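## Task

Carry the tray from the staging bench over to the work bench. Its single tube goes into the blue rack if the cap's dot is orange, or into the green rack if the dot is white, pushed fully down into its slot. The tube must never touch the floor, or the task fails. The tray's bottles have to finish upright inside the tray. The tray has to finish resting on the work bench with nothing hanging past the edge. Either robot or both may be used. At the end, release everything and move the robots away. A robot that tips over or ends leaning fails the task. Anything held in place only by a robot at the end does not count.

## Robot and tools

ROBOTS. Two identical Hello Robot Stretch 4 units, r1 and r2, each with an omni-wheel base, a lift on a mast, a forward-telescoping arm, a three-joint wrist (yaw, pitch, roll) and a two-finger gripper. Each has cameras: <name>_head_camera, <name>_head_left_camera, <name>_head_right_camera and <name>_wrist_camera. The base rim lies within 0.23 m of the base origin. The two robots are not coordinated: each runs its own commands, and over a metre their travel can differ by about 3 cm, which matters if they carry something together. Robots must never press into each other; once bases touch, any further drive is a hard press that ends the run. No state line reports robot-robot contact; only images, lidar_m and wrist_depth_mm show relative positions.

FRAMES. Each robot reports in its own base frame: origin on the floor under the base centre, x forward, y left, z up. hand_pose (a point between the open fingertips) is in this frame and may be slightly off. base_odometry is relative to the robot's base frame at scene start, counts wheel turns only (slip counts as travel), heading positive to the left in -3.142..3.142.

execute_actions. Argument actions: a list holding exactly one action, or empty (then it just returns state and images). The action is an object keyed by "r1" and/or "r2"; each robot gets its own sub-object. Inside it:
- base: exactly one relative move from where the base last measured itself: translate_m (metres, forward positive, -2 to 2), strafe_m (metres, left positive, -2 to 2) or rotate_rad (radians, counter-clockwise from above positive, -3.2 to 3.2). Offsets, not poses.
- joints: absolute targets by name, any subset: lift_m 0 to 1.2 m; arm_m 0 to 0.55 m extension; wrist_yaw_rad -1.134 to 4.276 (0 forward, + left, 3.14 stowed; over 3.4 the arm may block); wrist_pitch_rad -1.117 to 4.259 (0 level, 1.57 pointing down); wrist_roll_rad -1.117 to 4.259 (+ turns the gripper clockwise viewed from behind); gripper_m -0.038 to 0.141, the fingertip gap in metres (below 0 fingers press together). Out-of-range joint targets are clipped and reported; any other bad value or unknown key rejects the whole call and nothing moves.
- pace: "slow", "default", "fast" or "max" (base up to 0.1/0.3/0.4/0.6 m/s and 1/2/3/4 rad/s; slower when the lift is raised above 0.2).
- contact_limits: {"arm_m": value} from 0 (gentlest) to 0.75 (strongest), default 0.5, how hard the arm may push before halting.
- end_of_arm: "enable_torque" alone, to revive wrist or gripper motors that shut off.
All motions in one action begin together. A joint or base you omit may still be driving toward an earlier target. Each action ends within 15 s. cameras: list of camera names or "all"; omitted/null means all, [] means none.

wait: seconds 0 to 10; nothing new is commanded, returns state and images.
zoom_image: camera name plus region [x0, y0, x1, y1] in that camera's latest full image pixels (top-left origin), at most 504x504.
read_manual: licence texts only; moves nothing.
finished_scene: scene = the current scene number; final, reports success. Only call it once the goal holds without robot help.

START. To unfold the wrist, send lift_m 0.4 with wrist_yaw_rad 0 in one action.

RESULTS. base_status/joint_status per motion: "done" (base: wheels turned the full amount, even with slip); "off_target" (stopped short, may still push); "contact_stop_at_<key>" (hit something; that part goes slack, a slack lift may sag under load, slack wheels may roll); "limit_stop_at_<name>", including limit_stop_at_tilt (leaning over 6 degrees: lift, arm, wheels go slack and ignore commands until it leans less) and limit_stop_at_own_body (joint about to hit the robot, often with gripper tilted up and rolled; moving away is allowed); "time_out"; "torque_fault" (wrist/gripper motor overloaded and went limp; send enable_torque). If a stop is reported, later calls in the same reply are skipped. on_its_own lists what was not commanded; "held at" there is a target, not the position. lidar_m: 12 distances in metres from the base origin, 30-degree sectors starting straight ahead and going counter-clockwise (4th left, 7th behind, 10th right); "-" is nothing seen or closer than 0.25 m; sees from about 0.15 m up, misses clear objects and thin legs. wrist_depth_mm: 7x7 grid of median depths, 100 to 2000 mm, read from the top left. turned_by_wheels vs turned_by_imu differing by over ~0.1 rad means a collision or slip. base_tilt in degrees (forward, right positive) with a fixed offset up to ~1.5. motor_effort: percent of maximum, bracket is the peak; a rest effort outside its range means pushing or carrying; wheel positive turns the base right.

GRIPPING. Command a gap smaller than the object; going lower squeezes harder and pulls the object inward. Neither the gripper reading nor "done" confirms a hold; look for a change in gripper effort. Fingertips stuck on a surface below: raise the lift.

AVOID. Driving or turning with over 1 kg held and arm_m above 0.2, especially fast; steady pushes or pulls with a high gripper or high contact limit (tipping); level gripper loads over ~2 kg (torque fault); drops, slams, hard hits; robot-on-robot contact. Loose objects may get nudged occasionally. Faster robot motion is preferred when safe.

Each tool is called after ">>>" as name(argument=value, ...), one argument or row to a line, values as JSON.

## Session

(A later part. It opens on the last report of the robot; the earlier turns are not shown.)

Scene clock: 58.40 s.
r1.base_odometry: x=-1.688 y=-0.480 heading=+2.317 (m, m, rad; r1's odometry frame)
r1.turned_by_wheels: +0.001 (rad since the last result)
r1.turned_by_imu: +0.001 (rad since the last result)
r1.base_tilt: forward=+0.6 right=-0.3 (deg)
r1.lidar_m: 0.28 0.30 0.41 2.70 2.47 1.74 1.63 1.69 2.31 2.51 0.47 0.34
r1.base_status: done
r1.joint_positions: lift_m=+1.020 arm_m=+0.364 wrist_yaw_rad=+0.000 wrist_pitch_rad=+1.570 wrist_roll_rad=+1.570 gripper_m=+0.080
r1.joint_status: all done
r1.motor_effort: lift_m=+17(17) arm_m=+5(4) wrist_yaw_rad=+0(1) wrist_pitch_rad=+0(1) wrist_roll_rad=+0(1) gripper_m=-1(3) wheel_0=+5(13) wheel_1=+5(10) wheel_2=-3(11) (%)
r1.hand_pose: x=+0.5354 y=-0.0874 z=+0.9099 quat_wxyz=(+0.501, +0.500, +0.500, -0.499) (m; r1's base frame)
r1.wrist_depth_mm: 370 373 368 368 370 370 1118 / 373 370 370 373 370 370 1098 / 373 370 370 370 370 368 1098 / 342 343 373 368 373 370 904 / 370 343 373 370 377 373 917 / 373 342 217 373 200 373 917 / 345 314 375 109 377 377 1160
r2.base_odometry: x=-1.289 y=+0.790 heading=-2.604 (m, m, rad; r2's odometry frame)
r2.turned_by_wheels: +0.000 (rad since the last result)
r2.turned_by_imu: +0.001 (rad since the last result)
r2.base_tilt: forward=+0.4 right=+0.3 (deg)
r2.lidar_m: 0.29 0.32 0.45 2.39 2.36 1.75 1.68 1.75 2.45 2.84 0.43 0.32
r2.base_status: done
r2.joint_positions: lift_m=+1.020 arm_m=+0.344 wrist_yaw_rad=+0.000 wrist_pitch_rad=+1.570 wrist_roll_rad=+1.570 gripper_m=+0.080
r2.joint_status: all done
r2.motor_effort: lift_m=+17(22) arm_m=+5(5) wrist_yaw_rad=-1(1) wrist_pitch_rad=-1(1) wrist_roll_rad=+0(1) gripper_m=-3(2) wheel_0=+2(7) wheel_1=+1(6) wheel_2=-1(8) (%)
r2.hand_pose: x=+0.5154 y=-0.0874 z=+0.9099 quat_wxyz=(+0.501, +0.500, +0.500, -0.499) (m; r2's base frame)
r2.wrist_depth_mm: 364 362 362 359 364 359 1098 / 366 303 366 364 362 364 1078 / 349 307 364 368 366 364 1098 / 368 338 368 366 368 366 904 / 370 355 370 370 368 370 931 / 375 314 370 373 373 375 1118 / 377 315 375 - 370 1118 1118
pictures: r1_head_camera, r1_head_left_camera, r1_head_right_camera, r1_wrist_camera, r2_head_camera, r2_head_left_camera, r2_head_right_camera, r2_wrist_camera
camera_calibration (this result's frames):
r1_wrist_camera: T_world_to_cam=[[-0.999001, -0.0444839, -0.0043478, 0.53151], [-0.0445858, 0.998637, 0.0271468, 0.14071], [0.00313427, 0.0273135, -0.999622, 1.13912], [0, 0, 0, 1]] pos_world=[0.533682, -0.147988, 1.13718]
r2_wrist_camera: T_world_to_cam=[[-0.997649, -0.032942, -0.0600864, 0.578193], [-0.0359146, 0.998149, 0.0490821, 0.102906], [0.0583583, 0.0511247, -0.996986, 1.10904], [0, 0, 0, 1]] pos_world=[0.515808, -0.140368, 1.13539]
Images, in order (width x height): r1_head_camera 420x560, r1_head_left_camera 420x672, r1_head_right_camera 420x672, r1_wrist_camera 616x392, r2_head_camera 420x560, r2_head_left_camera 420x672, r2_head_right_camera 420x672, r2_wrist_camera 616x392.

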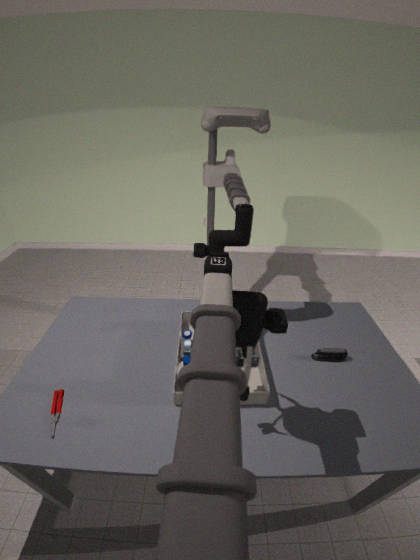

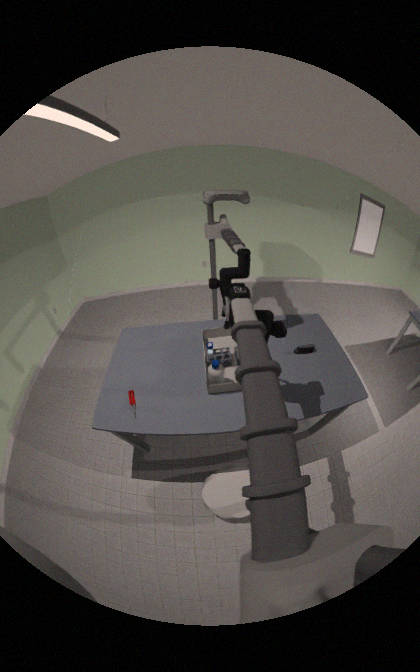

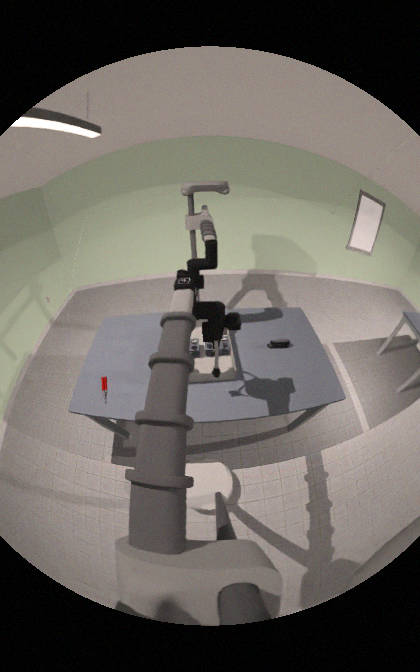

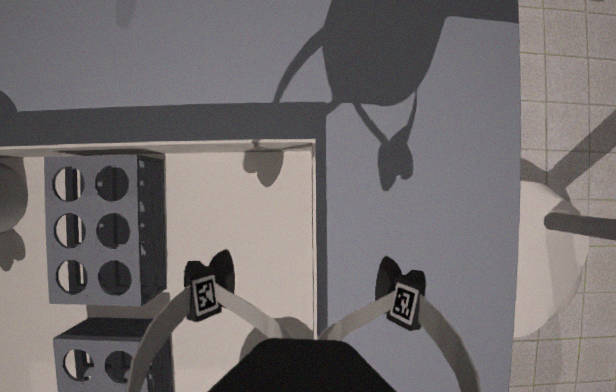

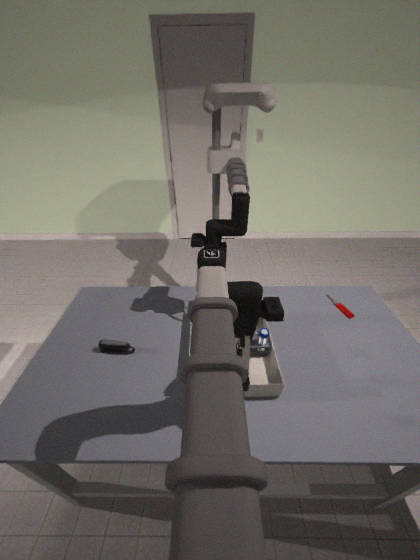

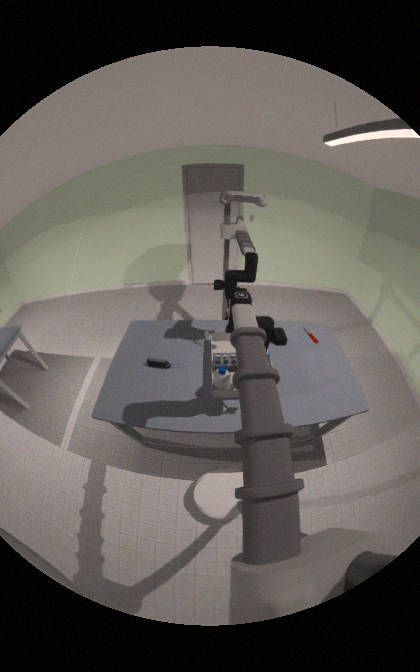

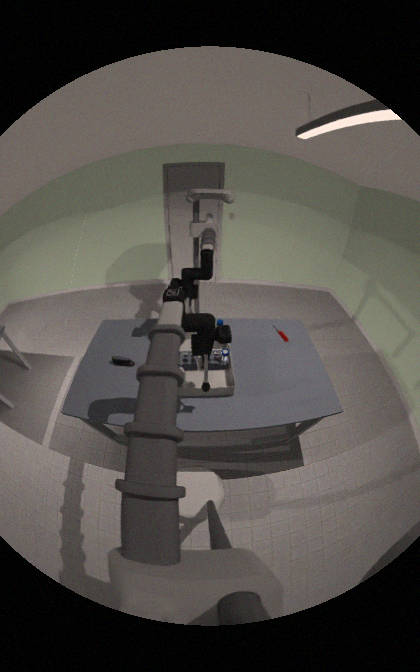

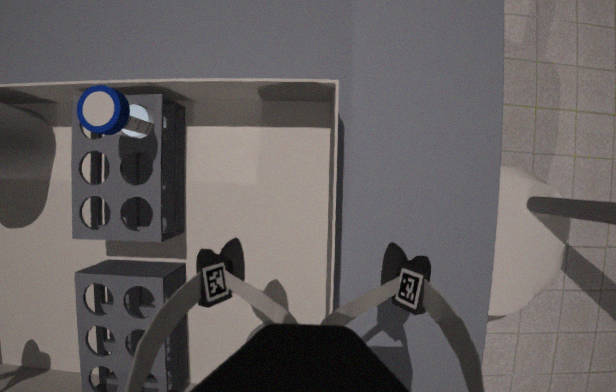

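>>> execute_actions(
  actions=[
    {"r1":{"joints":{"arm_m":0.357,"lift_m":0.905},"pace":"slow"},"r2":{"joints":{"arm_m":0.335,"lift_m":0.905},"pace":"slow"}},
  ],
  cameras=["r1_wrist_camera","r2_wrist_camera"],
)

>>> execute_actions(
  actions=[
    {"r1":{"joints":{"gripper_m":-0.035}},"r2":{"joints":{"gripper_m":-0.035}}},
  ],
  cameras=[],
)

>>> execute_actions(
  actions=[
    {"r1":{"joints":{"lift_m":0.99},"pace":"slow"},"r2":{"joints":{"lift_m":0.99},"pace":"slow"}},
  ],
  cameras=["r1_wrist_camera","r2_wrist_camera","r1_head_right_camera"],
)

Scene clock: 69.30 s.
r1.base_odometry: x=-1.688 y=-0.480 heading=+2.317 (m, m, rad; r1's odometry frame)
r1.turned_by_wheels: +0.000 (rad since the last result)
r1.turned_by_imu: +0.002 (rad since the last result)
r1.base_tilt: forward=+0.8 right=-0.3 (deg)
r1.lidar_m: 0.29 0.32 0.41 2.70 2.48 1.76 1.62 1.68 2.28 2.53 0.47 0.33
r1.base_status: not commanded
r1.joint_positions: lift_m=+0.905 arm_m=+0.358 wrist_yaw_rad=+0.000 wrist_pitch_rad=+1.570 wrist_roll_rad=+1.570 gripper_m=+0.080
r1.joint_status: all done
r1.motor_effort: lift_m=+17(16) arm_m=-5(4) wrist_yaw_rad=-2(1) wrist_pitch_rad=+1(1) wrist_roll_rad=+2(1) gripper_m=-3(2) wheel_0=+5(5) wheel_1=+5(5) wheel_2=-3(3) (%)
r1.hand_pose: x=+0.5291 y=-0.0874 z=+0.7949 quat_wxyz=(+0.501, +0.500, +0.500, -0.499) (m; r1's base frame)
r1.wrist_depth_mm: 258 257 257 257 258 256 256 / 258 257 258 258 257 257 256 / 211 256 255 259 258 258 258 / 227 256 256 259 259 259 259 / 228 258 257 258 259 260 259 / 229 257 217 258 202 262 259 / 249 259 259 109 262 262 260
r2.base_odometry: x=-1.289 y=+0.790 heading=-2.604 (m, m, rad; r2's odometry frame)
r2.turned_by_wheels: +0.000 (rad since the last result)
r2.turned_by_imu: -0.001 (rad since the last result)
r2.base_tilt: forward=+0.4 right=+0.3 (deg)
r2.lidar_m: 0.29 0.32 0.48 2.41 2.35 1.75 1.68 1.76 2.43 2.83 0.43 0.33
r2.base_status: not commanded
r2.joint_positions: lift_m=+0.905 arm_m=+0.336 wrist_yaw_rad=+0.000 wrist_pitch_rad=+1.570 wrist_roll_rad=+1.570 gripper_m=+0.080
r2.joint_status: all done
r2.motor_effort: lift_m=+17(16) arm_m=-5(4) wrist_yaw_rad=-2(2) wrist_pitch_rad=-1(1) wrist_roll_rad=+0(0) gripper_m=-3(3) wheel_0=+2(2) wheel_1=+2(1) wheel_2=-1(1) (%)
r2.hand_pose: x=+0.5071 y=-0.0874 z=+0.7949 quat_wxyz=(+0.501, +0.500, +0.500, -0.499) (m; r2's base frame)
r2.wrist_depth_mm: 190 205 200 199 250 248 249 / 191 249 250 249 251 250 250 / 194 251 251 250 252 251 251 / 196 253 253 252 255 254 253 / 224 254 255 255 255 255 256 / 226 255 255 255 257 256 525 / 229 233 257 - 259 259 1025
pictures: r1_wrist_camera, r2_wrist_camera
camera_calibration (this result's frames):
r1_wrist_camera: T_world_to_cam=[[-0.999001, -0.0444839, -0.00434756, 0.524692], [-0.0445858, 0.998637, 0.0271468, 0.143549], [0.00313404, 0.0273135, -0.999622, 1.02421], [0, 0, 0, 1]] pos_world=[0.527358, -0.147988, 1.02221]
r2_wrist_camera: T_world_to_cam=[[-0.997649, -0.0329422, -0.0600862, 0.563101], [-0.0359148, 0.998149, 0.0490821, 0.108254], [0.0583581, 0.0511247, -0.996986, 0.994898], [0, 0, 0, 1]] pos_world=[0.507605, -0.140368, 1.02042]
Images, in order (width x height): r1_wrist_camera 616x392, r2_wrist_camera 616x392.

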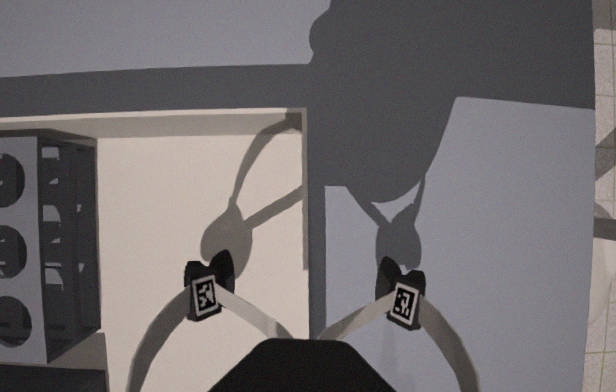

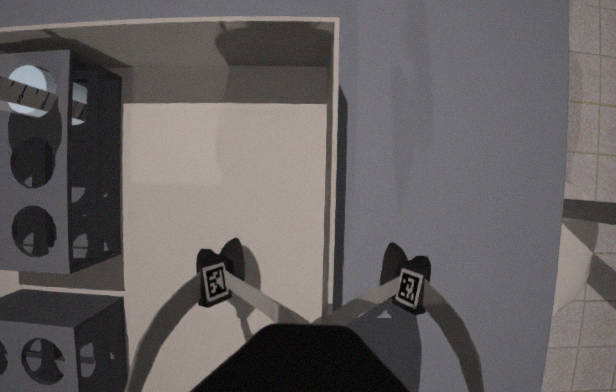

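Scene clock: 71.13 s.
r1.base_odometry: x=-1.688 y=-0.480 heading=+2.317 (m, m, rad; r1's odometry frame)
r1.turned_by_wheels: +0.000 (rad since the last result)
r1.turned_by_imu: +0.001 (rad since the last result)
r1.base_tilt: forward=+0.6 right=-0.3 (deg)
r1.lidar_m: 0.28 0.30 0.45 2.70 2.48 1.76 1.62 1.69 2.31 2.51 0.48 0.32
r1.base_status: not commanded
r1.joint_positions: lift_m=+0.905 arm_m=+0.358 wrist_yaw_rad=-0.001 wrist_pitch_rad=+1.574 wrist_roll_rad=+1.569 gripper_m=-0.034
r1.joint_status: all done
r1.motor_effort: lift_m=+19(19) arm_m=-4(5) wrist_yaw_rad=+2(3) wrist_pitch_rad=-11(12) wrist_roll_rad=+3(1) gripper_m=-19(23) wheel_0=+6(5) wheel_1=+5(5) wheel_2=-3(3) (%)
r1.hand_pose: x=+0.5276 y=-0.0874 z=+0.7947 quat_wxyz=(+0.499, +0.499, +0.501, -0.501) (m; r1's base frame)
r1.wrist_depth_mm: 254 253 255 255 255 256 255 / 255 255 256 255 255 256 258 / 211 245 246 246 257 257 257 / 224 248 249 248 258 258 257 / 222 250 249 251 258 259 258 / 222 250 185 202 184 259 260 / 226 252 253 109 259 260 263
r2.base_odometry: x=-1.289 y=+0.790 heading=-2.604 (m, m, rad; r2's odometry frame)
r2.turned_by_wheels: +0.000 (rad since the last result)
r2.turned_by_imu: +0.000 (rad since the last result)
r2.base_tilt: forward=+0.4 right=+0.3 (deg)
r2.lidar_m: 0.31 0.32 0.46 2.40 2.38 1.75 1.66 1.74 2.44 2.82 0.44 0.32
r2.base_status: not commanded
r2.joint_positions: lift_m=+0.905 arm_m=+0.336 wrist_yaw_rad=-0.001 wrist_pitch_rad=+1.573 wrist_roll_rad=+1.570 gripper_m=-0.034
r2.joint_status: all done
r2.motor_effort: lift_m=+20(20) arm_m=-4(5) wrist_yaw_rad=+2(2) wrist_pitch_rad=-12(12) wrist_roll_rad=+0(0) gripper_m=-24(21) wheel_0=+2(2) wheel_1=+1(2) wheel_2=-1(1) (%)
r2.hand_pose: x=+0.5058 y=-0.0874 z=+0.7947 quat_wxyz=(+0.499, +0.499, +0.501, -0.501) (m; r2's base frame)
r2.wrist_depth_mm: 190 189 193 200 247 248 247 / 190 246 245 243 249 249 249 / 217 246 246 246 251 251 252 / 219 247 247 247 253 252 253 / 219 248 247 212 253 255 525 / 226 248 179 196 180 256 530 / 219 249 248 - 257 258 1025
pictures: none
No camera images: the call's "cameras" was empty. Leave "cameras" out to get every camera's image.

Scene clock: 72.73 s.
r1.base_odometry: x=-1.688 y=-0.480 heading=+2.317 (m, m, rad; r1's odometry frame)
r1.turned_by_wheels: +0.000 (rad since the last result)
r1.turned_by_imu: +0.001 (rad since the last result)
r1.base_tilt: forward=+0.5 right=-0.3 (deg)
r1.lidar_m: 0.27 0.32 0.44 2.70 2.46 1.73 1.63 1.68 2.30 2.53 0.46 0.32
r1.base_status: not commanded
r1.joint_positions: lift_m=+0.990 arm_m=+0.358 wrist_yaw_rad=-0.001 wrist_pitch_rad=+1.574 wrist_roll_rad=+1.569 gripper_m=-0.034
r1.joint_status: all done
r1.motor_effort: lift_m=+24(25) arm_m=-3(4) wrist_yaw_rad=+2(2) wrist_pitch_rad=-11(10) wrist_roll_rad=+2(2) gripper_m=-19(21) wheel_0=+5(5) wheel_1=+5(5) wheel_2=-3(3) (%)
r1.hand_pose: x=+0.5276 y=-0.0874 z=+0.8793 quat_wxyz=(+0.499, +0.499, +0.501, -0.501) (m; r1's base frame)
r1.wrist_depth_mm: 336 338 338 338 338 340 1060 / 338 338 338 340 340 340 1098 / 212 243 243 245 342 343 1098 / 238 245 246 248 342 343 904 / 224 247 249 249 342 343 891 / 222 249 184 202 184 343 891 / 234 253 253 109 345 345 1118
r2.base_odometry: x=-1.289 y=+0.790 heading=-2.604 (m, m, rad; r2's odometry frame)
r2.turned_by_wheels: +0.000 (rad since the last result)
r2.turned_by_imu: +0.000 (rad since the last result)
r2.base_tilt: forward=+0.4 right=+0.3 (deg)
r2.lidar_m: 0.30 0.33 0.45 2.40 2.37 1.74 1.68 1.76 2.44 2.81 0.45 0.31
r2.base_status: not commanded
r2.joint_positions: lift_m=+0.990 arm_m=+0.336 wrist_yaw_rad=-0.001 wrist_pitch_rad=+1.573 wrist_roll_rad=+1.570 gripper_m=-0.034
r2.joint_status: all done
r2.motor_effort: lift_m=+25(27) arm_m=-4(4) wrist_yaw_rad=+4(2) wrist_pitch_rad=-12(12) wrist_roll_rad=+1(1) gripper_m=-22(22) wheel_0=+2(2) wheel_1=+1(1) wheel_2=-1(1) (%)
r2.hand_pose: x=+0.5058 y=-0.0874 z=+0.8793 quat_wxyz=(+0.499, +0.499, +0.501, -0.501) (m; r2's base frame)
r2.wrist_depth_mm: 191 198 194 200 330 329 1042 / 191 250 249 248 332 332 1078 / 220 249 249 248 332 334 1078 / 220 248 248 249 338 336 878 / 219 248 249 212 340 340 878 / 228 248 179 197 180 342 1098 / 204 249 247 - 343 345 1098
pictures: r1_head_right_camera, r1_wrist_camera, r2_wrist_camera
camera_calibration (this result's frames):
r1_wrist_camera: T_world_to_cam=[[-0.999029, -0.0440669, -0.000307783, 0.520125], [-0.0440588, 0.998655, 0.0273274, 0.140759], [-0.000896866, 0.0273145, -0.999626, 1.11067], [0, 0, 0, 1]] pos_world=[0.526817, -0.147987, 1.10657]
r2_wrist_camera: T_world_to_cam=[[-0.997905, -0.0317966, -0.056349, 0.563749], [-0.0345847, 0.998189, 0.0492155, 0.103279], [0.0546821, 0.0510612, -0.997197, 1.08109], [0, 0, 0, 1]] pos_world=[0.507023, -0.140368, 1.10474]
Images, in order (width x height): r1_head_right_camera 420x672, r1_wrist_camera 616x392, r2_wrist_camera 616x392.

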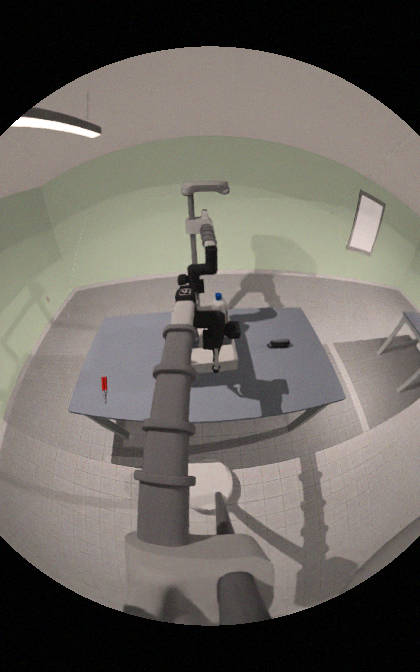

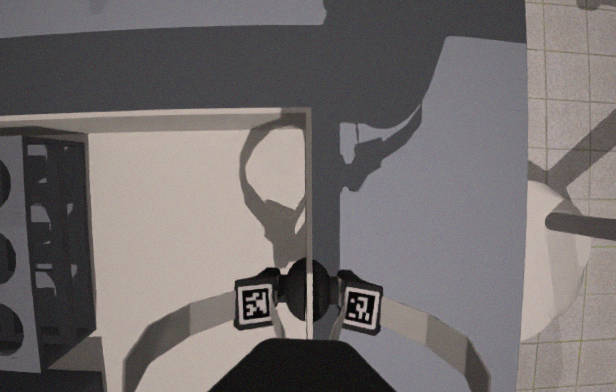

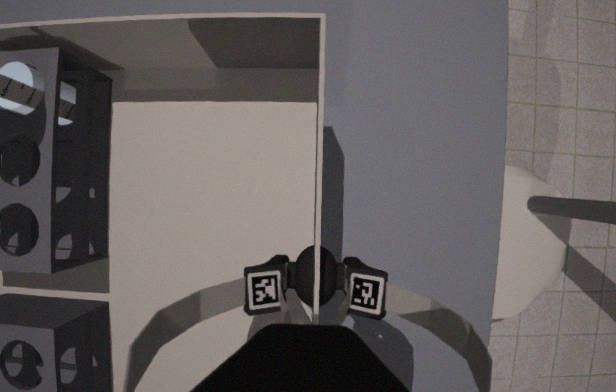

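>>> execute_actions(
  actions=[
    {"r1":{"base":{"strafe_m":-0.7},"joints":{"lift_m":1.05},"pace":"slow"},"r2":{"base":{"strafe_m":0.7},"joints":{"lift_m":1.05},"pace":"slow"}},
  ],
  cameras=["r1_wrist_camera","r2_wrist_camera","r1_head_right_camera"],
)

Scene clock: 86.40 s.
r1.base_odometry: x=-1.175 y=-0.005 heading=+2.317 (m, m, rad; r1's odometry frame)
r1.turned_by_wheels: +0.000 (rad since the last result)
r1.turned_by_imu: +0.004 (rad since the last result)
r1.base_tilt: forward=+0.6 right=-0.3 (deg)
r1.lidar_m: 0.33 0.33 0.47 1.16 2.45 1.70 1.60 1.67 2.25 1.83 1.82 0.59
r1.base_status: done
r1.joint_positions: lift_m=+1.050 arm_m=+0.358 wrist_yaw_rad=+0.006 wrist_pitch_rad=+1.556 wrist_roll_rad=+1.569 gripper_m=-0.034
r1.joint_status: all done
r1.on_its_own: wrist_yaw_rad is at rest, and its effort (-16) is outside its rest range (-13 to +13); wrist_pitch_rad is at rest, and its effort (+39) is outside its rest range (-23 to +23)
r1.motor_effort: lift_m=+24(26) arm_m=-3(4) wrist_yaw_rad=-16(16) wrist_pitch_rad=+39(39) wrist_roll_rad=+2(2) gripper_m=-20(19) wheel_0=+6(17) wheel_1=-6(11) wheel_2=+3(1) (%)
r1.hand_pose: x=+0.5332 y=-0.0874 z=+0.9393 quat_wxyz=(+0.505, +0.502, +0.498, -0.495) (m; r1's base frame)
r1.wrist_depth_mm: 1182 1160 1160 1138 1160 1138 1098 / 1160 1138 1138 1138 1138 1160 1118 / 235 239 238 1138 1118 1138 1118 / 238 243 243 1160 1118 931 960 / 242 248 249 402 399 931 931 / 246 251 183 201 399 946 1042 / 252 256 256 109 402 1138 1138
r2.base_odometry: x=-0.930 y=+0.189 heading=-2.603 (m, m, rad; r2's odometry frame)
r2.turned_by_wheels: +0.000 (rad since the last result)
r2.turned_by_imu: +0.000 (rad since the last result)
r2.base_tilt: forward=+0.4 right=+0.3 (deg)
r2.lidar_m: 0.31 3.22 1.75 1.75 2.36 1.74 1.65 1.76 2.42 1.23 0.44 0.33
r2.base_status: done
r2.joint_positions: lift_m=+1.050 arm_m=+0.336 wrist_yaw_rad=+0.005 wrist_pitch_rad=+1.557 wrist_roll_rad=+1.570 gripper_m=-0.034
r2.joint_status: all done
r2.on_its_own: wrist_pitch_rad is at rest, and its effort (+37) is outside its rest range (-23 to +23)
r2.motor_effort: lift_m=+25(28) arm_m=-4(4) wrist_yaw_rad=-12(13) wrist_pitch_rad=+37(36) wrist_roll_rad=+0(0) gripper_m=-22(23) wheel_0=-3(8) wheel_1=+0(7) wheel_2=+5(5) (%)
r2.hand_pose: x=+0.5111 y=-0.0874 z=+0.9393 quat_wxyz=(+0.505, +0.502, +0.498, -0.495) (m; r2's base frame)
r2.wrist_depth_mm: 202 206 198 216 387 384 1118 / 200 256 254 254 387 392 1118 / 227 255 252 251 392 1118 1138 / 224 252 250 399 394 931 931 / 248 250 248 223 397 917 931 / 241 249 183 189 179 931 1160 / 243 245 246 - 1182 1160 1138
pictures: r1_head_right_camera, r1_wrist_camera, r2_wrist_camera
camera_calibration (this result's frames):
r1_wrist_camera: T_world_to_cam=[[-0.998573, -0.0503329, -0.0178412, 0.541425], [-0.0507962, 0.998356, 0.0265381, 0.143649], [0.0164761, 0.0274065, -0.999489, 1.16131], [0, 0, 0, 1]] pos_world=[0.528816, -0.147989, 1.16656]
r2_wrist_camera: T_world_to_cam=[[-0.996639, -0.0370745, -0.0730548, 0.587024], [-0.0406884, 0.997988, 0.0486178, 0.104151], [0.0711054, 0.0514269, -0.996142, 1.13133], [0, 0, 0, 1]] pos_world=[0.508845, -0.140359, 1.16479]
Images, in order (width x height): r1_head_right_camera 420x672, r1_wrist_camera 616x392, r2_wrist_camera 616x392.

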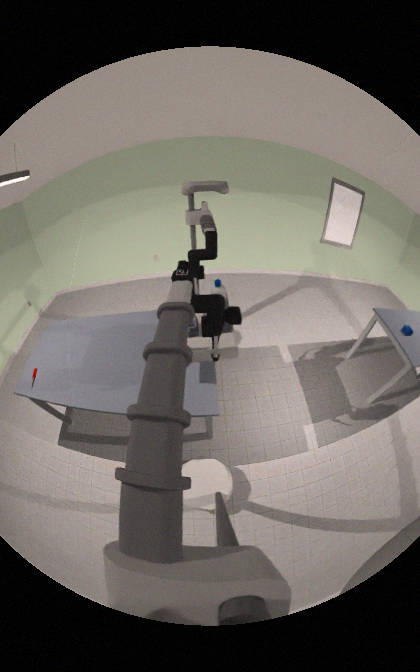

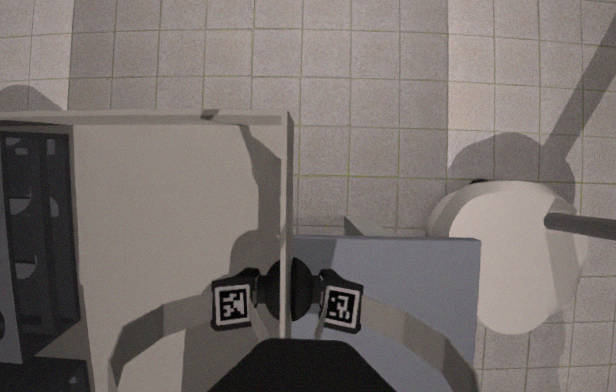

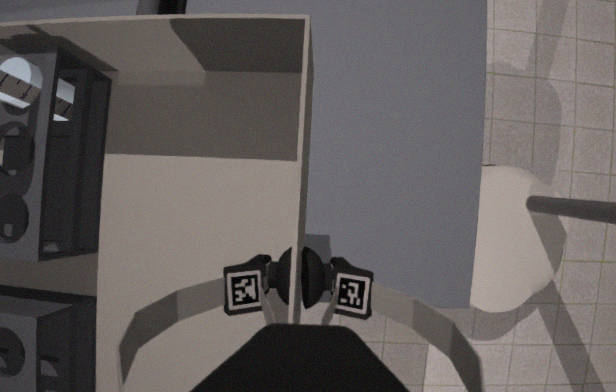

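>>> execute_actions(
  actions=[
    {"r1":{"base":{"strafe_m":-0.5},"joints":{"arm_m":0.41},"pace":"slow"},"r2":{"base":{"strafe_m":0.5},"pace":"slow"}},
  ],
  cameras=[],
)

Scene clock: 99.73 s.
r1.base_odometry: x=-0.808 y=+0.334 heading=+2.317 (m, m, rad; r1's odometry frame)
r1.turned_by_wheels: +0.000 (rad since the last result)
r1.turned_by_imu: +0.001 (rad since the last result)
r1.base_tilt: forward=+0.5 right=-0.3 (deg)
r1.lidar_m: 0.53 0.59 0.49 1.20 2.43 1.69 1.59 1.63 2.20 1.77 1.34 0.62
r1.base_status: done
r1.joint_positions: lift_m=+1.050 arm_m=+0.409 wrist_yaw_rad=+0.003 wrist_pitch_rad=+1.564 wrist_roll_rad=+1.569 gripper_m=-0.034
r1.joint_status: all done
r1.motor_effort: lift_m=+24(24) arm_m=+3(5) wrist_yaw_rad=-9(17) wrist_pitch_rad=+18(39) wrist_roll_rad=+3(2) gripper_m=-19(18) wheel_0=+6(13) wheel_1=-7(7) wheel_2=+0(2) (%)
r1.hand_pose: x=+0.5826 y=-0.0874 z=+0.9393 quat_wxyz=(+0.503, +0.501, +0.499, -0.497) (m; r1's base frame)
r1.wrist_depth_mm: 1138 1138 1138 1182 1118 1138 1118 / 1160 1160 1138 1160 1160 1160 1138 / 234 236 236 1160 1118 1160 1138 / 234 240 241 1118 1138 991 946 / 238 246 248 250 1138 976 931 / 245 252 185 202 183 931 946 / 248 258 259 109 1160 1138 1160
r2.base_odometry: x=-0.674 y=-0.241 heading=-2.604 (m, m, rad; r2's odometry frame)
r2.turned_by_wheels: +0.000 (rad since the last result)
r2.turned_by_imu: +0.000 (rad since the last result)
r2.base_tilt: forward=+0.4 right=+0.3 (deg)
r2.lidar_m: 0.49 3.25 1.24 1.45 2.33 1.72 1.64 1.75 2.44 1.26 0.59 0.53
r2.base_status: done
r2.joint_positions: lift_m=+1.050 arm_m=+0.336 wrist_yaw_rad=+0.002 wrist_pitch_rad=+1.565 wrist_roll_rad=+1.570 gripper_m=-0.034
r2.joint_status: not commanded
r2.motor_effort: lift_m=+25(25) arm_m=-4(4) wrist_yaw_rad=-6(12) wrist_pitch_rad=+12(36) wrist_roll_rad=+0(1) gripper_m=-22(24) wheel_0=-3(9) wheel_1=+1(5) wheel_2=+0(3) (%)
r2.hand_pose: x=+0.5083 y=-0.0874 z=+0.9393 quat_wxyz=(+0.502, +0.501, +0.499, -0.498) (m; r2's base frame)
r2.wrist_depth_mm: 205 214 213 1138 1138 1118 1098 / 205 255 259 260 1138 1138 1098 / 230 259 258 258 1138 1160 1138 / 225 256 254 254 1160 931 1025 / 250 252 250 211 1160 946 946 / 223 247 181 186 179 960 1160 / 219 244 244 - 1138 1160 1182
pictures: none
No camera images: the call's "cameras" was empty. Leave "cameras" out to get every camera's image.

Compensate with base translation now.

>>> execute_actions(
  actions=[
    {"r1":{"base":{"translate_m":0.025},"pace":"slow"},"r2":{"base":{"translate_m":0.01},"pace":"slow"}},
  ],
  cameras=[],
)

>>> execute_actions(
  actions=[
    {"r1":{"base":{"strafe_m":-0.5},"pace":"slow"},"r2":{"base":{"strafe_m":0.49},"pace":"slow"}},
  ],
  cameras=["r1_head_right_camera","r2_head_left_camera"],
)

Scene clock: 107.07 s.
r1.base_odometry: x=-0.824 y=+0.352 heading=+2.317 (m, m, rad; r1's odometry frame)
r1.turned_by_wheels: +0.000 (rad since the last result)
r1.turned_by_imu: +0.002 (rad since the last result)
r1.base_tilt: forward=+0.5 right=-0.3 (deg)
r1.lidar_m: 0.51 0.54 0.51 1.13 2.45 1.70 1.62 1.67 2.24 1.72 1.32 3.31
r1.base_status: done
r1.joint_positions: lift_m=+1.050 arm_m=+0.409 wrist_yaw_rad=-0.002 wrist_pitch_rad=+1.579 wrist_roll_rad=+1.569 gripper_m=-0.034
r1.joint_status: not commanded
r1.on_its_own: wrist_pitch_rad is at rest, and its effort (-25) is outside its rest range (-23 to +23)
r1.motor_effort: lift_m=+24(24) arm_m=+3(3) wrist_yaw_rad=+6(9) wrist_pitch_rad=-25(25) wrist_roll_rad=+2(2) gripper_m=-19(18) wheel_0=+5(6) wheel_1=+5(8) wheel_2=-9(11) (%)
r1.hand_pose: x=+0.5779 y=-0.0874 z=+0.9393 quat_wxyz=(+0.498, +0.498, +0.502, -0.502) (m; r1's base frame)
r1.wrist_depth_mm: 1098 1118 1138 1118 1118 1138 1118 / 1118 1138 1138 1160 1160 1138 1160 / 225 231 232 235 1138 1160 1182 / 225 235 238 240 1138 976 960 / 231 241 244 245 1160 946 946 / 216 247 185 204 185 946 1138 / 215 252 256 109 1160 1160 1160
r2.base_odometry: x=-0.683 y=-0.246 heading=-2.604 (m, m, rad; r2's odometry frame)
r2.turned_by_wheels: +0.000 (rad since the last result)
r2.turned_by_imu: -0.001 (rad since the last result)
r2.base_tilt: forward=+0.4 right=+0.3 (deg)
r2.lidar_m: 0.46 3.22 1.22 1.41 2.35 1.73 1.67 1.76 2.43 1.20 0.59 0.52
r2.base_status: done
r2.joint_positions: lift_m=+1.050 arm_m=+0.335 wrist_yaw_rad=-0.003 wrist_pitch_rad=+1.578 wrist_roll_rad=+1.570 gripper_m=-0.034
r2.joint_status: not commanded
r2.on_its_own: wrist_pitch_rad is at rest, and its effort (-26) is outside its rest range (-23 to +23)
r2.motor_effort: lift_m=+24(25) arm_m=-3(4) wrist_yaw_rad=+6(7) wrist_pitch_rad=-26(26) wrist_roll_rad=+0(1) gripper_m=-22(23) wheel_0=+2(6) wheel_1=+3(3) wheel_2=-6(5) (%)
r2.hand_pose: x=+0.5040 y=-0.0874 z=+0.9393 quat_wxyz=(+0.498, +0.499, +0.501, -0.502) (m; r2's base frame)
r2.wrist_depth_mm: 206 210 212 220 1118 1118 1138 / 202 250 260 262 1138 1138 1138 / 201 258 257 256 1118 1138 1160 / 224 254 254 253 1160 931 1138 / 220 249 248 211 1138 946 1182 / 235 245 179 185 181 960 1182 / 200 237 242 - 1160 1160 1160
pictures: none
No camera images: the call's "cameras" was empty. Leave "cameras" out to get every camera's image.

Scene clock: 113.20 s.
r1.base_odometry: x=-0.457 y=+0.691 heading=+2.317 (m, m, rad; r1's odometry frame)
r1.turned_by_wheels: +0.000 (rad since the last result)
r1.turned_by_imu: +0.000 (rad since the last result)
r1.base_tilt: forward=+0.6 right=-0.4 (deg)
r1.lidar_m: 0.54 1.30 0.95 1.21 2.42 1.71 1.58 1.68 2.22 1.90 0.86 0.62
r1.base_status: done
r1.joint_positions: lift_m=+1.050 arm_m=+0.409 wrist_yaw_rad=+0.004 wrist_pitch_rad=+1.563 wrist_roll_rad=+1.569 gripper_m=-0.034
r1.joint_status: not commanded
r1.motor_effort: lift_m=+24(24) arm_m=+3(3) wrist_yaw_rad=-10(11) wrist_pitch_rad=+20(25) wrist_roll_rad=+2(3) gripper_m=-18(20) wheel_0=+8(10) wheel_1=-5(11) wheel_2=-1(10) (%)
r1.hand_pose: x=+0.5829 y=-0.0874 z=+0.9393 quat_wxyz=(+0.503, +0.501, +0.499, -0.497) (m; r1's base frame)
r1.wrist_depth_mm: 1138 1138 1118 1160 1118 1138 1118 / 1138 1138 1138 1138 1118 1160 1138 / 231 236 236 1138 1118 1182 1138 / 233 240 240 1160 1138 1008 931 / 238 246 246 1160 1160 917 931 / 245 251 183 201 184 946 946 / 239 258 259 109 1182 1182 1138
r2.base_odometry: x=-0.432 y=-0.667 heading=-2.604 (m, m, rad; r2's odometry frame)
r2.turned_by_wheels: +0.000 (rad since the last result)
r2.turned_by_imu: +0.000 (rad since the last result)
r2.base_tilt: forward=+0.4 right=+0.3 (deg)
r2.lidar_m: 0.48 0.95 0.77 1.44 2.32 1.73 1.65 1.73 2.38 1.24 1.03 0.51
r2.base_status: done
r2.joint_positions: lift_m=+1.050 arm_m=+0.335 wrist_yaw_rad=+0.002 wrist_pitch_rad=+1.564 wrist_roll_rad=+1.570 gripper_m=-0.034
r2.joint_status: not commanded
r2.motor_effort: lift_m=+24(25) arm_m=-3(3) wrist_yaw_rad=-8(6) wrist_pitch_rad=+15(25) wrist_roll_rad=+0(0) gripper_m=-23(23) wheel_0=-1(8) wheel_1=+2(8) wheel_2=+1(4) (%)
r2.hand_pose: x=+0.5085 y=-0.0874 z=+0.9393 quat_wxyz=(+0.502, +0.501, +0.499, -0.498) (m; r2's base frame)
r2.wrist_depth_mm: 212 214 212 1138 1118 1078 1098 / 208 260 262 260 1138 1138 1118 / 231 260 260 259 1138 1138 1098 / 228 254 256 255 1160 917 1025 / 225 253 251 211 1160 931 946 / 236 249 182 196 180 960 1160 / 219 244 243 - 1160 1182 1160
pictures: r1_head_right_camera, r2_head_left_camera
Images, in order (width x height): r1_head_right_camera 420x672, r2_head_left_camera 420x672.

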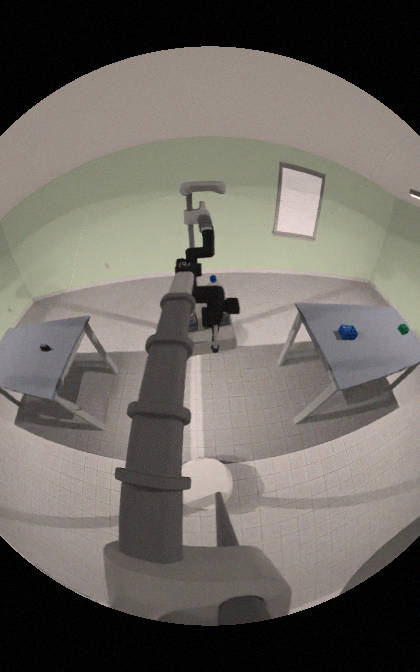

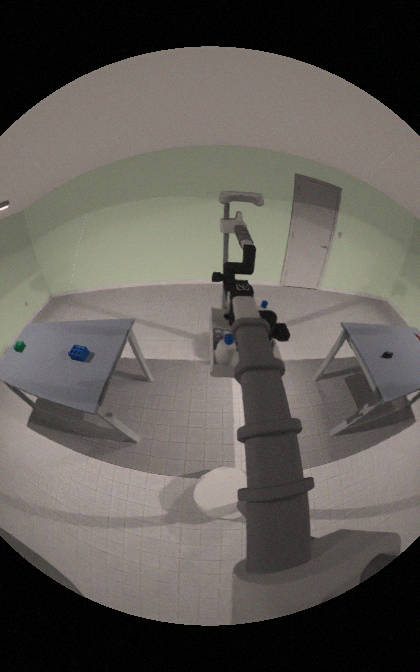

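>>> execute_actions(
  actions=[
    {"r1":{"base":{"translate_m":0.035},"pace":"slow"}},
  ],
  cameras=[],
)

>>> execute_actions(
  actions=[
    {"r1":{"base":{"strafe_m":-0.5},"pace":"slow"},"r2":{"base":{"strafe_m":0.49},"pace":"slow"}},
  ],
  cameras=[],
)

>>> execute_actions(
  actions=[
    {"r1":{"base":{"translate_m":0.035},"pace":"slow"}},
  ],
  cameras=[],
)

>>> execute_actions(
  actions=[
    {"r1":{"base":{"strafe_m":-0.5},"pace":"slow"},"r2":{"base":{"strafe_m":0.49},"pace":"slow"}},
  ],
  cameras=["r1_head_right_camera","r2_head_left_camera"],
)

Scene clock: 122.73 s.
r1.base_odometry: x=-0.481 y=+0.717 heading=+2.317 (m, m, rad; r1's odometry frame)
r1.turned_by_wheels: +0.000 (rad since the last result)
r1.turned_by_imu: +0.002 (rad since the last result)
r1.base_tilt: forward=+0.4 right=-0.2 (deg)
r1.lidar_m: 0.52 1.29 0.94 1.10 2.42 1.74 1.63 1.71 2.28 1.71 0.84 0.59
r1.base_status: done
r1.joint_positions: lift_m=+1.050 arm_m=+0.409 wrist_yaw_rad=-0.002 wrist_pitch_rad=+1.578 wrist_roll_rad=+1.569 gripper_m=-0.034
r1.joint_status: not commanded
r1.motor_effort: lift_m=+24(24) arm_m=+4(3) wrist_yaw_rad=+5(11) wrist_pitch_rad=-22(22) wrist_roll_rad=+3(4) gripper_m=-20(17) wheel_0=+7(14) wheel_1=+5(8) wheel_2=-8(9) (%)
r1.hand_pose: x=+0.5783 y=-0.0874 z=+0.9393 quat_wxyz=(+0.498, +0.498, +0.502, -0.502) (m; r1's base frame)
r1.wrist_depth_mm: 1138 1160 1138 1138 1138 1138 1160 / 1118 1118 1118 1118 1138 1160 1138 / 226 231 232 1098 1160 1160 1138 / 226 235 238 241 1138 976 976 / 233 240 243 247 1160 960 946 / 216 247 184 206 186 946 960 / 215 253 256 109 1160 1160 1160
r2.base_odometry: x=-0.432 y=-0.666 heading=-2.604 (m, m, rad; r2's odometry frame)
r2.turned_by_wheels: +0.000 (rad since the last result)
r2.turned_by_imu: -0.001 (rad since the last result)
r2.base_tilt: forward=+0.3 right=+0.3 (deg)
r2.lidar_m: 0.45 0.99 0.77 1.44 2.32 1.72 1.65 1.73 2.45 1.22 1.05 0.52
r2.base_status: not commanded
r2.joint_positions: lift_m=+1.050 arm_m=+0.335 wrist_yaw_rad=-0.002 wrist_pitch_rad=+1.577 wrist_roll_rad=+1.570 gripper_m=-0.034
r2.joint_status: not commanded
r2.motor_effort: lift_m=+24(25) arm_m=-3(3) wrist_yaw_rad=+5(8) wrist_pitch_rad=-23(23) wrist_roll_rad=+1(1) gripper_m=-23(23) wheel_0=-1(1) wheel_1=+2(1) wheel_2=+0(1) (%)
r2.hand_pose: x=+0.5043 y=-0.0874 z=+0.9393 quat_wxyz=(+0.498, +0.499, +0.501, -0.502) (m; r2's base frame)
r2.wrist_depth_mm: 206 212 209 218 1098 1118 1118 / 206 255 262 260 1118 1138 1138 / 203 260 260 259 1160 1160 1118 / 224 256 255 254 1138 931 1160 / 224 251 250 211 1138 946 1160 / 247 246 178 186 181 960 1182 / 214 237 241 - 1160 1182 1182
pictures: none
No camera images: the call's "cameras" was empty. Leave "cameras" out to get every camera's image.

Scene clock: 128.87 s.
r1.base_odometry: x=-0.114 y=+1.056 heading=+2.318 (m, m, rad; r1's odometry frame)
r1.turned_by_wheels: +0.000 (rad since the last result)
r1.turned_by_imu: +0.000 (rad since the last result)
r1.base_tilt: forward=+0.6 right=-0.3 (deg)
r1.lidar_m: 0.55 3.17 1.44 1.42 2.40 1.70 1.61 1.66 2.21 1.78 0.53 0.47
r1.base_status: done
r1.joint_positions: lift_m=+1.050 arm_m=+0.410 wrist_yaw_rad=+0.004 wrist_pitch_rad=+1.562 wrist_roll_rad=+1.569 gripper_m=-0.034
r1.joint_status: not commanded
r1.motor_effort: lift_m=+24(24) arm_m=+3(3) wrist_yaw_rad=-11(12) wrist_pitch_rad=+23(23) wrist_roll_rad=+4(4) gripper_m=-18(18) wheel_0=+7(10) wheel_1=-5(8) wheel_2=+2(6) (%)
r1.hand_pose: x=+0.5833 y=-0.0874 z=+0.9393 quat_wxyz=(+0.504, +0.501, +0.499, -0.496) (m; r1's base frame)
r1.wrist_depth_mm: 399 399 399 397 397 394 1118 / 597 866 1160 1160 574 1138 1118 / 232 234 235 1138 1138 1160 1118 / 234 238 241 1138 1160 991 931 / 238 245 247 1138 1138 931 917 / 246 249 183 203 185 946 931 / 227 258 259 109 1160 1160 1160
r2.base_odometry: x=-0.181 y=-1.087 heading=-2.604 (m, m, rad; r2's odometry frame)
r2.turned_by_wheels: +0.000 (rad since the last result)
r2.turned_by_imu: +0.001 (rad since the last result)
r2.base_tilt: forward=+0.4 right=+0.3 (deg)
r2.lidar_m: 0.48 0.39 0.49 1.48 2.28 1.70 1.65 1.71 2.42 1.52 1.53 0.53
r2.base_status: done
r2.joint_positions: lift_m=+1.050 arm_m=+0.335 wrist_yaw_rad=+0.003 wrist_pitch_rad=+1.563 wrist_roll_rad=+1.569 gripper_m=-0.034
r2.joint_status: not commanded
r2.motor_effort: lift_m=+25(25) arm_m=-3(3) wrist_yaw_rad=-10(7) wrist_pitch_rad=+17(23) wrist_roll_rad=+1(1) gripper_m=-22(23) wheel_0=-1(6) wheel_1=+1(6) wheel_2=+1(3) (%)
r2.hand_pose: x=+0.5089 y=-0.0874 z=+0.9393 quat_wxyz=(+0.503, +0.501, +0.499, -0.497) (m; r2's base frame)
r2.wrist_depth_mm: 208 213 210 1118 1118 1098 1138 / 217 256 263 263 1138 1098 1098 / 206 263 260 260 1138 1160 1138 / 229 257 255 256 1138 931 1042 / 228 253 251 218 1160 960 931 / 251 249 181 199 178 946 1160 / 231 243 244 - 1160 1182 1138
pictures: none
No camera images: the call's "cameras" was empty. Leave "cameras" out to get every camera's image.

Scene clock: 130.33 s.
r1.base_odometry: x=-0.137 y=+1.081 heading=+2.318 (m, m, rad; r1's odometry frame)
r1.turned_by_wheels: +0.000 (rad since the last result)
r1.turned_by_imu: +0.001 (rad since the last result)
r1.base_tilt: forward=+0.6 right=-0.2 (deg)
r1.lidar_m: 0.52 3.15 1.46 1.42 2.47 1.75 1.65 1.69 2.27 1.62 0.50 0.44
r1.base_status: done
r1.joint_positions: lift_m=+1.050 arm_m=+0.410 wrist_yaw_rad=-0.001 wrist_pitch_rad=+1.576 wrist_roll_rad=+1.569 gripper_m=-0.034
r1.joint_status: not commanded
r1.motor_effort: lift_m=+24(24) arm_m=+3(3) wrist_yaw_rad=+2(12) wrist_pitch_rad=-17(23) wrist_roll_rad=+4(3) gripper_m=-21(21) wheel_0=+6(9) wheel_1=+6(10) wheel_2=-7(7) (%)
r1.hand_pose: x=+0.5788 y=-0.0874 z=+0.9393 quat_wxyz=(+0.499, +0.498, +0.502, -0.501) (m; r1's base frame)
r1.wrist_depth_mm: 397 394 397 394 399 397 1160 / 407 723 1118 1138 418 407 1138 / 1118 229 231 1138 1160 1138 1160 / 228 234 236 242 1160 946 946 / 233 240 244 245 1138 960 946 / 218 247 185 206 185 946 960 / 218 252 256 109 1160 1160 1182
r2.base_odometry: x=-0.181 y=-1.087 heading=-2.604 (m, m, rad; r2's odometry frame)
r2.turned_by_wheels: +0.000 (rad since the last result)
r2.turned_by_imu: +0.000 (rad since the last result)
r2.base_tilt: forward=+0.3 right=+0.3 (deg)
r2.lidar_m: 0.46 0.38 0.51 1.47 2.27 1.71 1.66 1.74 2.42 1.51 1.52 0.53
r2.base_status: not commanded
r2.joint_positions: lift_m=+1.050 arm_m=+0.335 wrist_yaw_rad=-0.001 wrist_pitch_rad=+1.576 wrist_roll_rad=+1.569 gripper_m=-0.034
r2.joint_status: not commanded
r2.motor_effort: lift_m=+25(25) arm_m=-3(3) wrist_yaw_rad=+3(9) wrist_pitch_rad=-20(17) wrist_roll_rad=+2(2) gripper_m=-22(23) wheel_0=-1(1) wheel_1=+1(1) wheel_2=+1(2) (%)
r2.hand_pose: x=+0.5048 y=-0.0874 z=+0.9393 quat_wxyz=(+0.499, +0.498, +0.502, -0.501) (m; r2's base frame)
r2.wrist_depth_mm: 1118 661 213 1118 1118 1118 1118 / 207 249 262 265 1138 1138 1160 / 232 262 262 260 1160 1118 1138 / 227 257 257 257 1160 946 1042 / 223 252 250 211 1160 917 1160 / 249 248 180 185 181 960 1182 / 216 239 243 - 1182 1160 1205
pictures: none
No camera images: the call's "cameras" was empty. Leave "cameras" out to get every camera's image.

Scene clock: 136.47 s.
r1.base_odometry: x=+0.229 y=+1.421 heading=+2.318 (m, m, rad; r1's odometry frame)
r1.turned_by_wheels: +0.001 (rad since the last result)
r1.turned_by_imu: +0.003 (rad since the last result)
r1.base_tilt: forward=+0.6 right=-0.2 (deg)
r1.lidar_m: 0.33 0.33 1.97 1.91 2.47 1.72 1.60 1.68 2.22 3.31 0.53 0.34
r1.base_status: done
r1.joint_positions: lift_m=+1.050 arm_m=+0.410 wrist_yaw_rad=+0.005 wrist_pitch_rad=+1.561 wrist_roll_rad=+1.569 gripper_m=-0.034
r1.joint_status: not commanded
r1.on_its_own: wrist_yaw_rad is at rest, and its effort (-14) is outside its rest range (-13 to +13); wrist_pitch_rad is at rest, and its effort (+26) is outside its rest range (-23 to +23)
r1.motor_effort: lift_m=+24(24) arm_m=+2(3) wrist_yaw_rad=-14(13) wrist_pitch_rad=+26(27) wrist_roll_rad=+4(4) gripper_m=-18(18) wheel_0=+10(13) wheel_1=-5(10) wheel_2=+3(7) (%)
r1.hand_pose: x=+0.5838 y=-0.0874 z=+0.9393 quat_wxyz=(+0.504, +0.501, +0.499, -0.496) (m; r1's base frame)
r1.wrist_depth_mm: 399 399 399 397 394 397 1138 / 404 399 399 397 399 399 1118 / 232 233 234 402 399 399 1118 / 233 238 239 402 399 399 931 / 238 245 246 402 402 404 931 / 245 250 183 203 399 402 931 / 236 257 260 109 399 402 1138
r2.base_odometry: x=+0.070 y=-1.508 heading=-2.603 (m, m, rad; r2's odometry frame)
r2.turned_by_wheels: +0.000 (rad since the last result)
r2.turned_by_imu: +0.002 (rad since the last result)
r2.base_tilt: forward=+0.4 right=+0.3 (deg)
r2.lidar_m: 0.34 0.37 0.51 3.25 2.30 1.66 1.62 1.72 2.40 2.00 2.07 0.36
r2.base_status: done
r2.joint_positions: lift_m=+1.050 arm_m=+0.335 wrist_yaw_rad=+0.004 wrist_pitch_rad=+1.562 wrist_roll_rad=+1.569 gripper_m=-0.034
r2.joint_status: not commanded
r2.motor_effort: lift_m=+25(24) arm_m=-3(3) wrist_yaw_rad=-10(12) wrist_pitch_rad=+21(21) wrist_roll_rad=+3(2) gripper_m=-25(23) wheel_0=+1(8) wheel_1=+3(7) wheel_2=+2(1) (%)
r2.hand_pose: x=+0.5093 y=-0.0874 z=+0.9393 quat_wxyz=(+0.504, +0.501, +0.499, -0.496) (m; r2's base frame)
r2.wrist_depth_mm: 394 668 215 389 1138 1118 1118 / 212 252 263 389 389 1098 1118 / 208 265 263 394 394 1118 1118 / 232 259 255 394 394 931 1025 / 229 254 252 238 397 931 946 / 253 250 181 197 178 960 1118 / 231 244 243 - 404 1160 1138
pictures: r1_head_right_camera, r2_head_left_camera
Images, in order (width x height): r1_head_right_camera 420x672, r2_head_left_camera 420x672.

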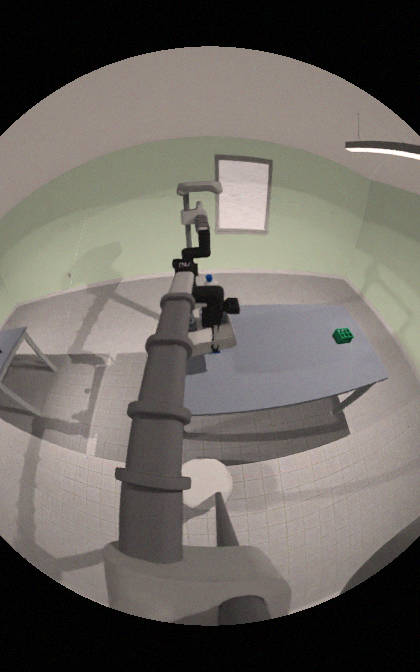

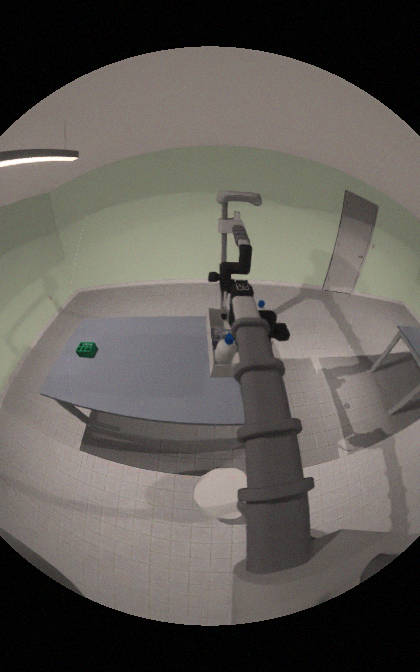

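>>> execute_actions(
  actions=[
    {"r1":{"base":{"translate_m":0.035},"pace":"slow"}},
  ],
  cameras=[],
)

>>> execute_actions(
  actions=[
    {"r1":{"base":{"strafe_m":-0.45},"pace":"slow"},"r2":{"base":{"strafe_m":0.5},"pace":"slow"}},
  ],
  cameras=["r1_head_right_camera","r2_head_right_camera","r2_wrist_camera"],
)

Scene clock: 144.63 s.
r1.base_odometry: x=+0.205 y=+1.446 heading=+2.319 (m, m, rad; r1's odometry frame)
r1.turned_by_wheels: +0.001 (rad since the last result)
r1.turned_by_imu: +0.002 (rad since the last result)
r1.base_tilt: forward=+0.6 right=-0.3 (deg)
r1.lidar_m: 0.29 0.30 1.97 1.91 2.52 1.73 1.65 1.70 2.27 3.32 0.46 0.34
r1.base_status: done
r1.joint_positions: lift_m=+1.050 arm_m=+0.410 wrist_yaw_rad=+0.000 wrist_pitch_rad=+1.574 wrist_roll_rad=+1.569 gripper_m=-0.034
r1.joint_status: not commanded
r1.motor_effort: lift_m=+24(24) arm_m=+3(2) wrist_yaw_rad=+2(14) wrist_pitch_rad=-13(26) wrist_roll_rad=+4(4) gripper_m=-19(19) wheel_0=+8(12) wheel_1=+6(9) wheel_2=-8(8) (%)
r1.hand_pose: x=+0.5794 y=-0.0874 z=+0.9393 quat_wxyz=(+0.500, +0.499, +0.501, -0.500) (m; r1's base frame)
r1.wrist_depth_mm: 392 394 397 397 399 399 1138 / 392 394 397 397 399 397 1160 / 394 232 233 399 402 399 1118 / 226 234 237 399 402 404 946 / 232 241 242 246 399 404 960 / 219 246 184 206 184 404 960 / 220 253 258 109 407 407 1160
r2.base_odometry: x=+0.070 y=-1.508 heading=-2.603 (m, m, rad; r2's odometry frame)
r2.turned_by_wheels: +0.000 (rad since the last result)
r2.turned_by_imu: -0.001 (rad since the last result)
r2.base_tilt: forward=+0.4 right=+0.3 (deg)
r2.lidar_m: 0.34 0.37 0.51 3.24 2.27 1.67 1.64 1.72 2.39 2.00 2.08 0.36
r2.base_status: not commanded
r2.joint_positions: lift_m=+1.050 arm_m=+0.335 wrist_yaw_rad=+0.000 wrist_pitch_rad=+1.575 wrist_roll_rad=+1.569 gripper_m=-0.034
r2.joint_status: not commanded
r2.motor_effort: lift_m=+25(25) arm_m=-3(3) wrist_yaw_rad=+1(12) wrist_pitch_rad=-16(21) wrist_roll_rad=+3(3) gripper_m=-22(24) wheel_0=+1(1) wheel_1=+3(3) wheel_2=+2(2) (%)
r2.hand_pose: x=+0.5053 y=-0.0874 z=+0.9393 quat_wxyz=(+0.500, +0.498, +0.502, -0.500) (m; r2's base frame)
r2.wrist_depth_mm: 387 759 213 392 1118 1138 1138 / 208 243 259 265 392 1118 1098 / 205 264 264 264 392 1160 1118 / 229 257 257 257 399 946 1042 / 224 252 252 251 397 931 1182 / 250 249 179 183 182 960 1160 / 192 239 242 - 407 1182 1160
pictures: none
No camera images: the call's "cameras" was empty. Leave "cameras" out to get every camera's image.

Scene clock: 150.77 s.
r1.base_odometry: x=+0.535 y=+1.752 heading=+2.319 (m, m, rad; r1's odometry frame)
r1.turned_by_wheels: +0.000 (rad since the last result)
r1.turned_by_imu: +0.002 (rad since the last result)
r1.base_tilt: forward=+0.6 right=-0.3 (deg)
r1.lidar_m: 0.30 0.32 0.44 2.34 2.47 1.71 1.62 1.71 2.24 2.88 0.49 0.35
r1.base_status: done
r1.joint_positions: lift_m=+1.050 arm_m=+0.410 wrist_yaw_rad=+0.002 wrist_pitch_rad=+1.565 wrist_roll_rad=+1.570 gripper_m=-0.034
r1.joint_status: not commanded
r1.motor_effort: lift_m=+24(24) arm_m=+2(2) wrist_yaw_rad=-4(13) wrist_pitch_rad=+15(23) wrist_roll_rad=+0(5) gripper_m=-21(18) wheel_0=+7(13) wheel_1=-5(8) wheel_2=+1(5) (%)
r1.hand_pose: x=+0.5824 y=-0.0874 z=+0.9393 quat_wxyz=(+0.502, +0.501, +0.499, -0.498) (m; r1's base frame)
r1.wrist_depth_mm: 402 399 397 397 397 397 1138 / 402 402 399 397 399 399 1118 / 179 183 190 226 399 399 1160 / 221 229 231 239 399 399 917 / 231 243 245 248 402 402 917 / 242 257 184 204 185 402 960 / 241 271 277 109 402 404 1182
r2.base_odometry: x=+0.327 y=-1.937 heading=-2.603 (m, m, rad; r2's odometry frame)
r2.turned_by_wheels: +0.000 (rad since the last result)
r2.turned_by_imu: +0.002 (rad since the last result)
r2.base_tilt: forward=+0.4 right=+0.3 (deg)
r2.lidar_m: 0.34 0.39 0.54 2.75 2.27 1.65 1.60 1.71 2.40 2.48 0.51 0.37
r2.base_status: done
r2.joint_positions: lift_m=+1.050 arm_m=+0.335 wrist_yaw_rad=+0.000 wrist_pitch_rad=+1.565 wrist_roll_rad=+1.571 gripper_m=-0.034
r2.joint_status: not commanded
r2.motor_effort: lift_m=+25(25) arm_m=-3(3) wrist_yaw_rad=-1(11) wrist_pitch_rad=+11(17) wrist_roll_rad=-5(5) gripper_m=-23(23) wheel_0=-3(8) wheel_1=+2(5) wheel_2=+3(4) (%)
r2.hand_pose: x=+0.5080 y=-0.0874 z=+0.9393 quat_wxyz=(+0.501, +0.501, +0.499, -0.499) (m; r2's base frame)
r2.wrist_depth_mm: 238 315 312 389 387 1078 1118 / 232 265 271 276 392 1118 1118 / 228 279 283 285 392 1160 1138 / 244 270 271 271 394 946 1042 / 257 257 256 211 399 946 931 / 237 246 182 196 177 960 1160 / 211 116 163 - 404 1160 1160
pictures: r1_head_right_camera, r2_head_right_camera, r2_wrist_camera
camera_calibration (this result's frames):
r2_wrist_camera: T_world_to_cam=[[-0.997433, -0.0313041, -0.0643964, 0.57668], [-0.0344878, 0.998206, 0.0489367, 0.100615], [0.062749, 0.051032, -0.996724, 1.13629], [0, 0, 0, 1]] pos_world=[0.507369, -0.140369, 1.16478]
Images, in order (width x height): r1_head_right_camera 420x672, r2_head_right_camera 420x672, r2_wrist_camera 616x392.

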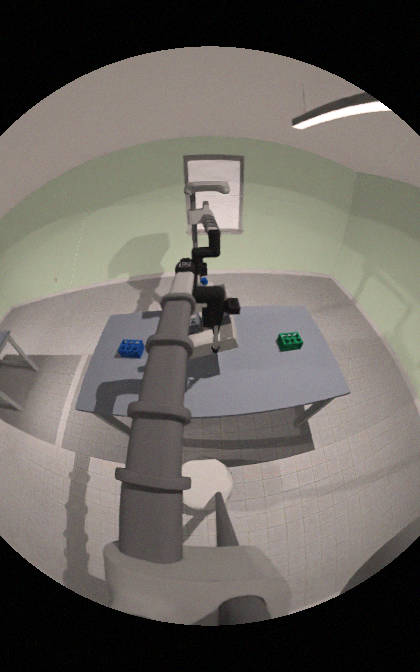

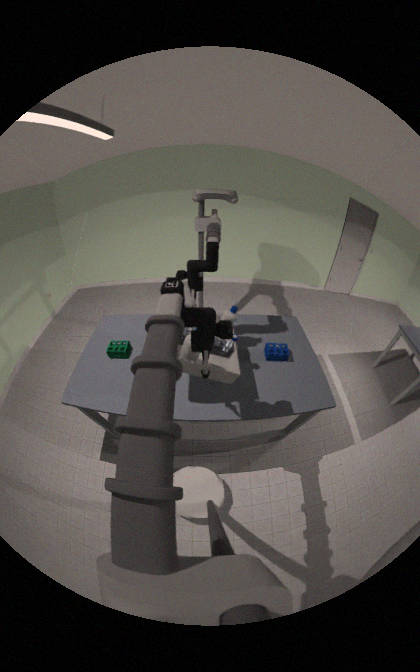

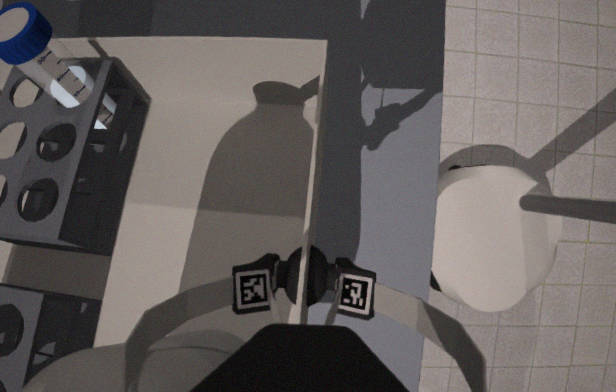

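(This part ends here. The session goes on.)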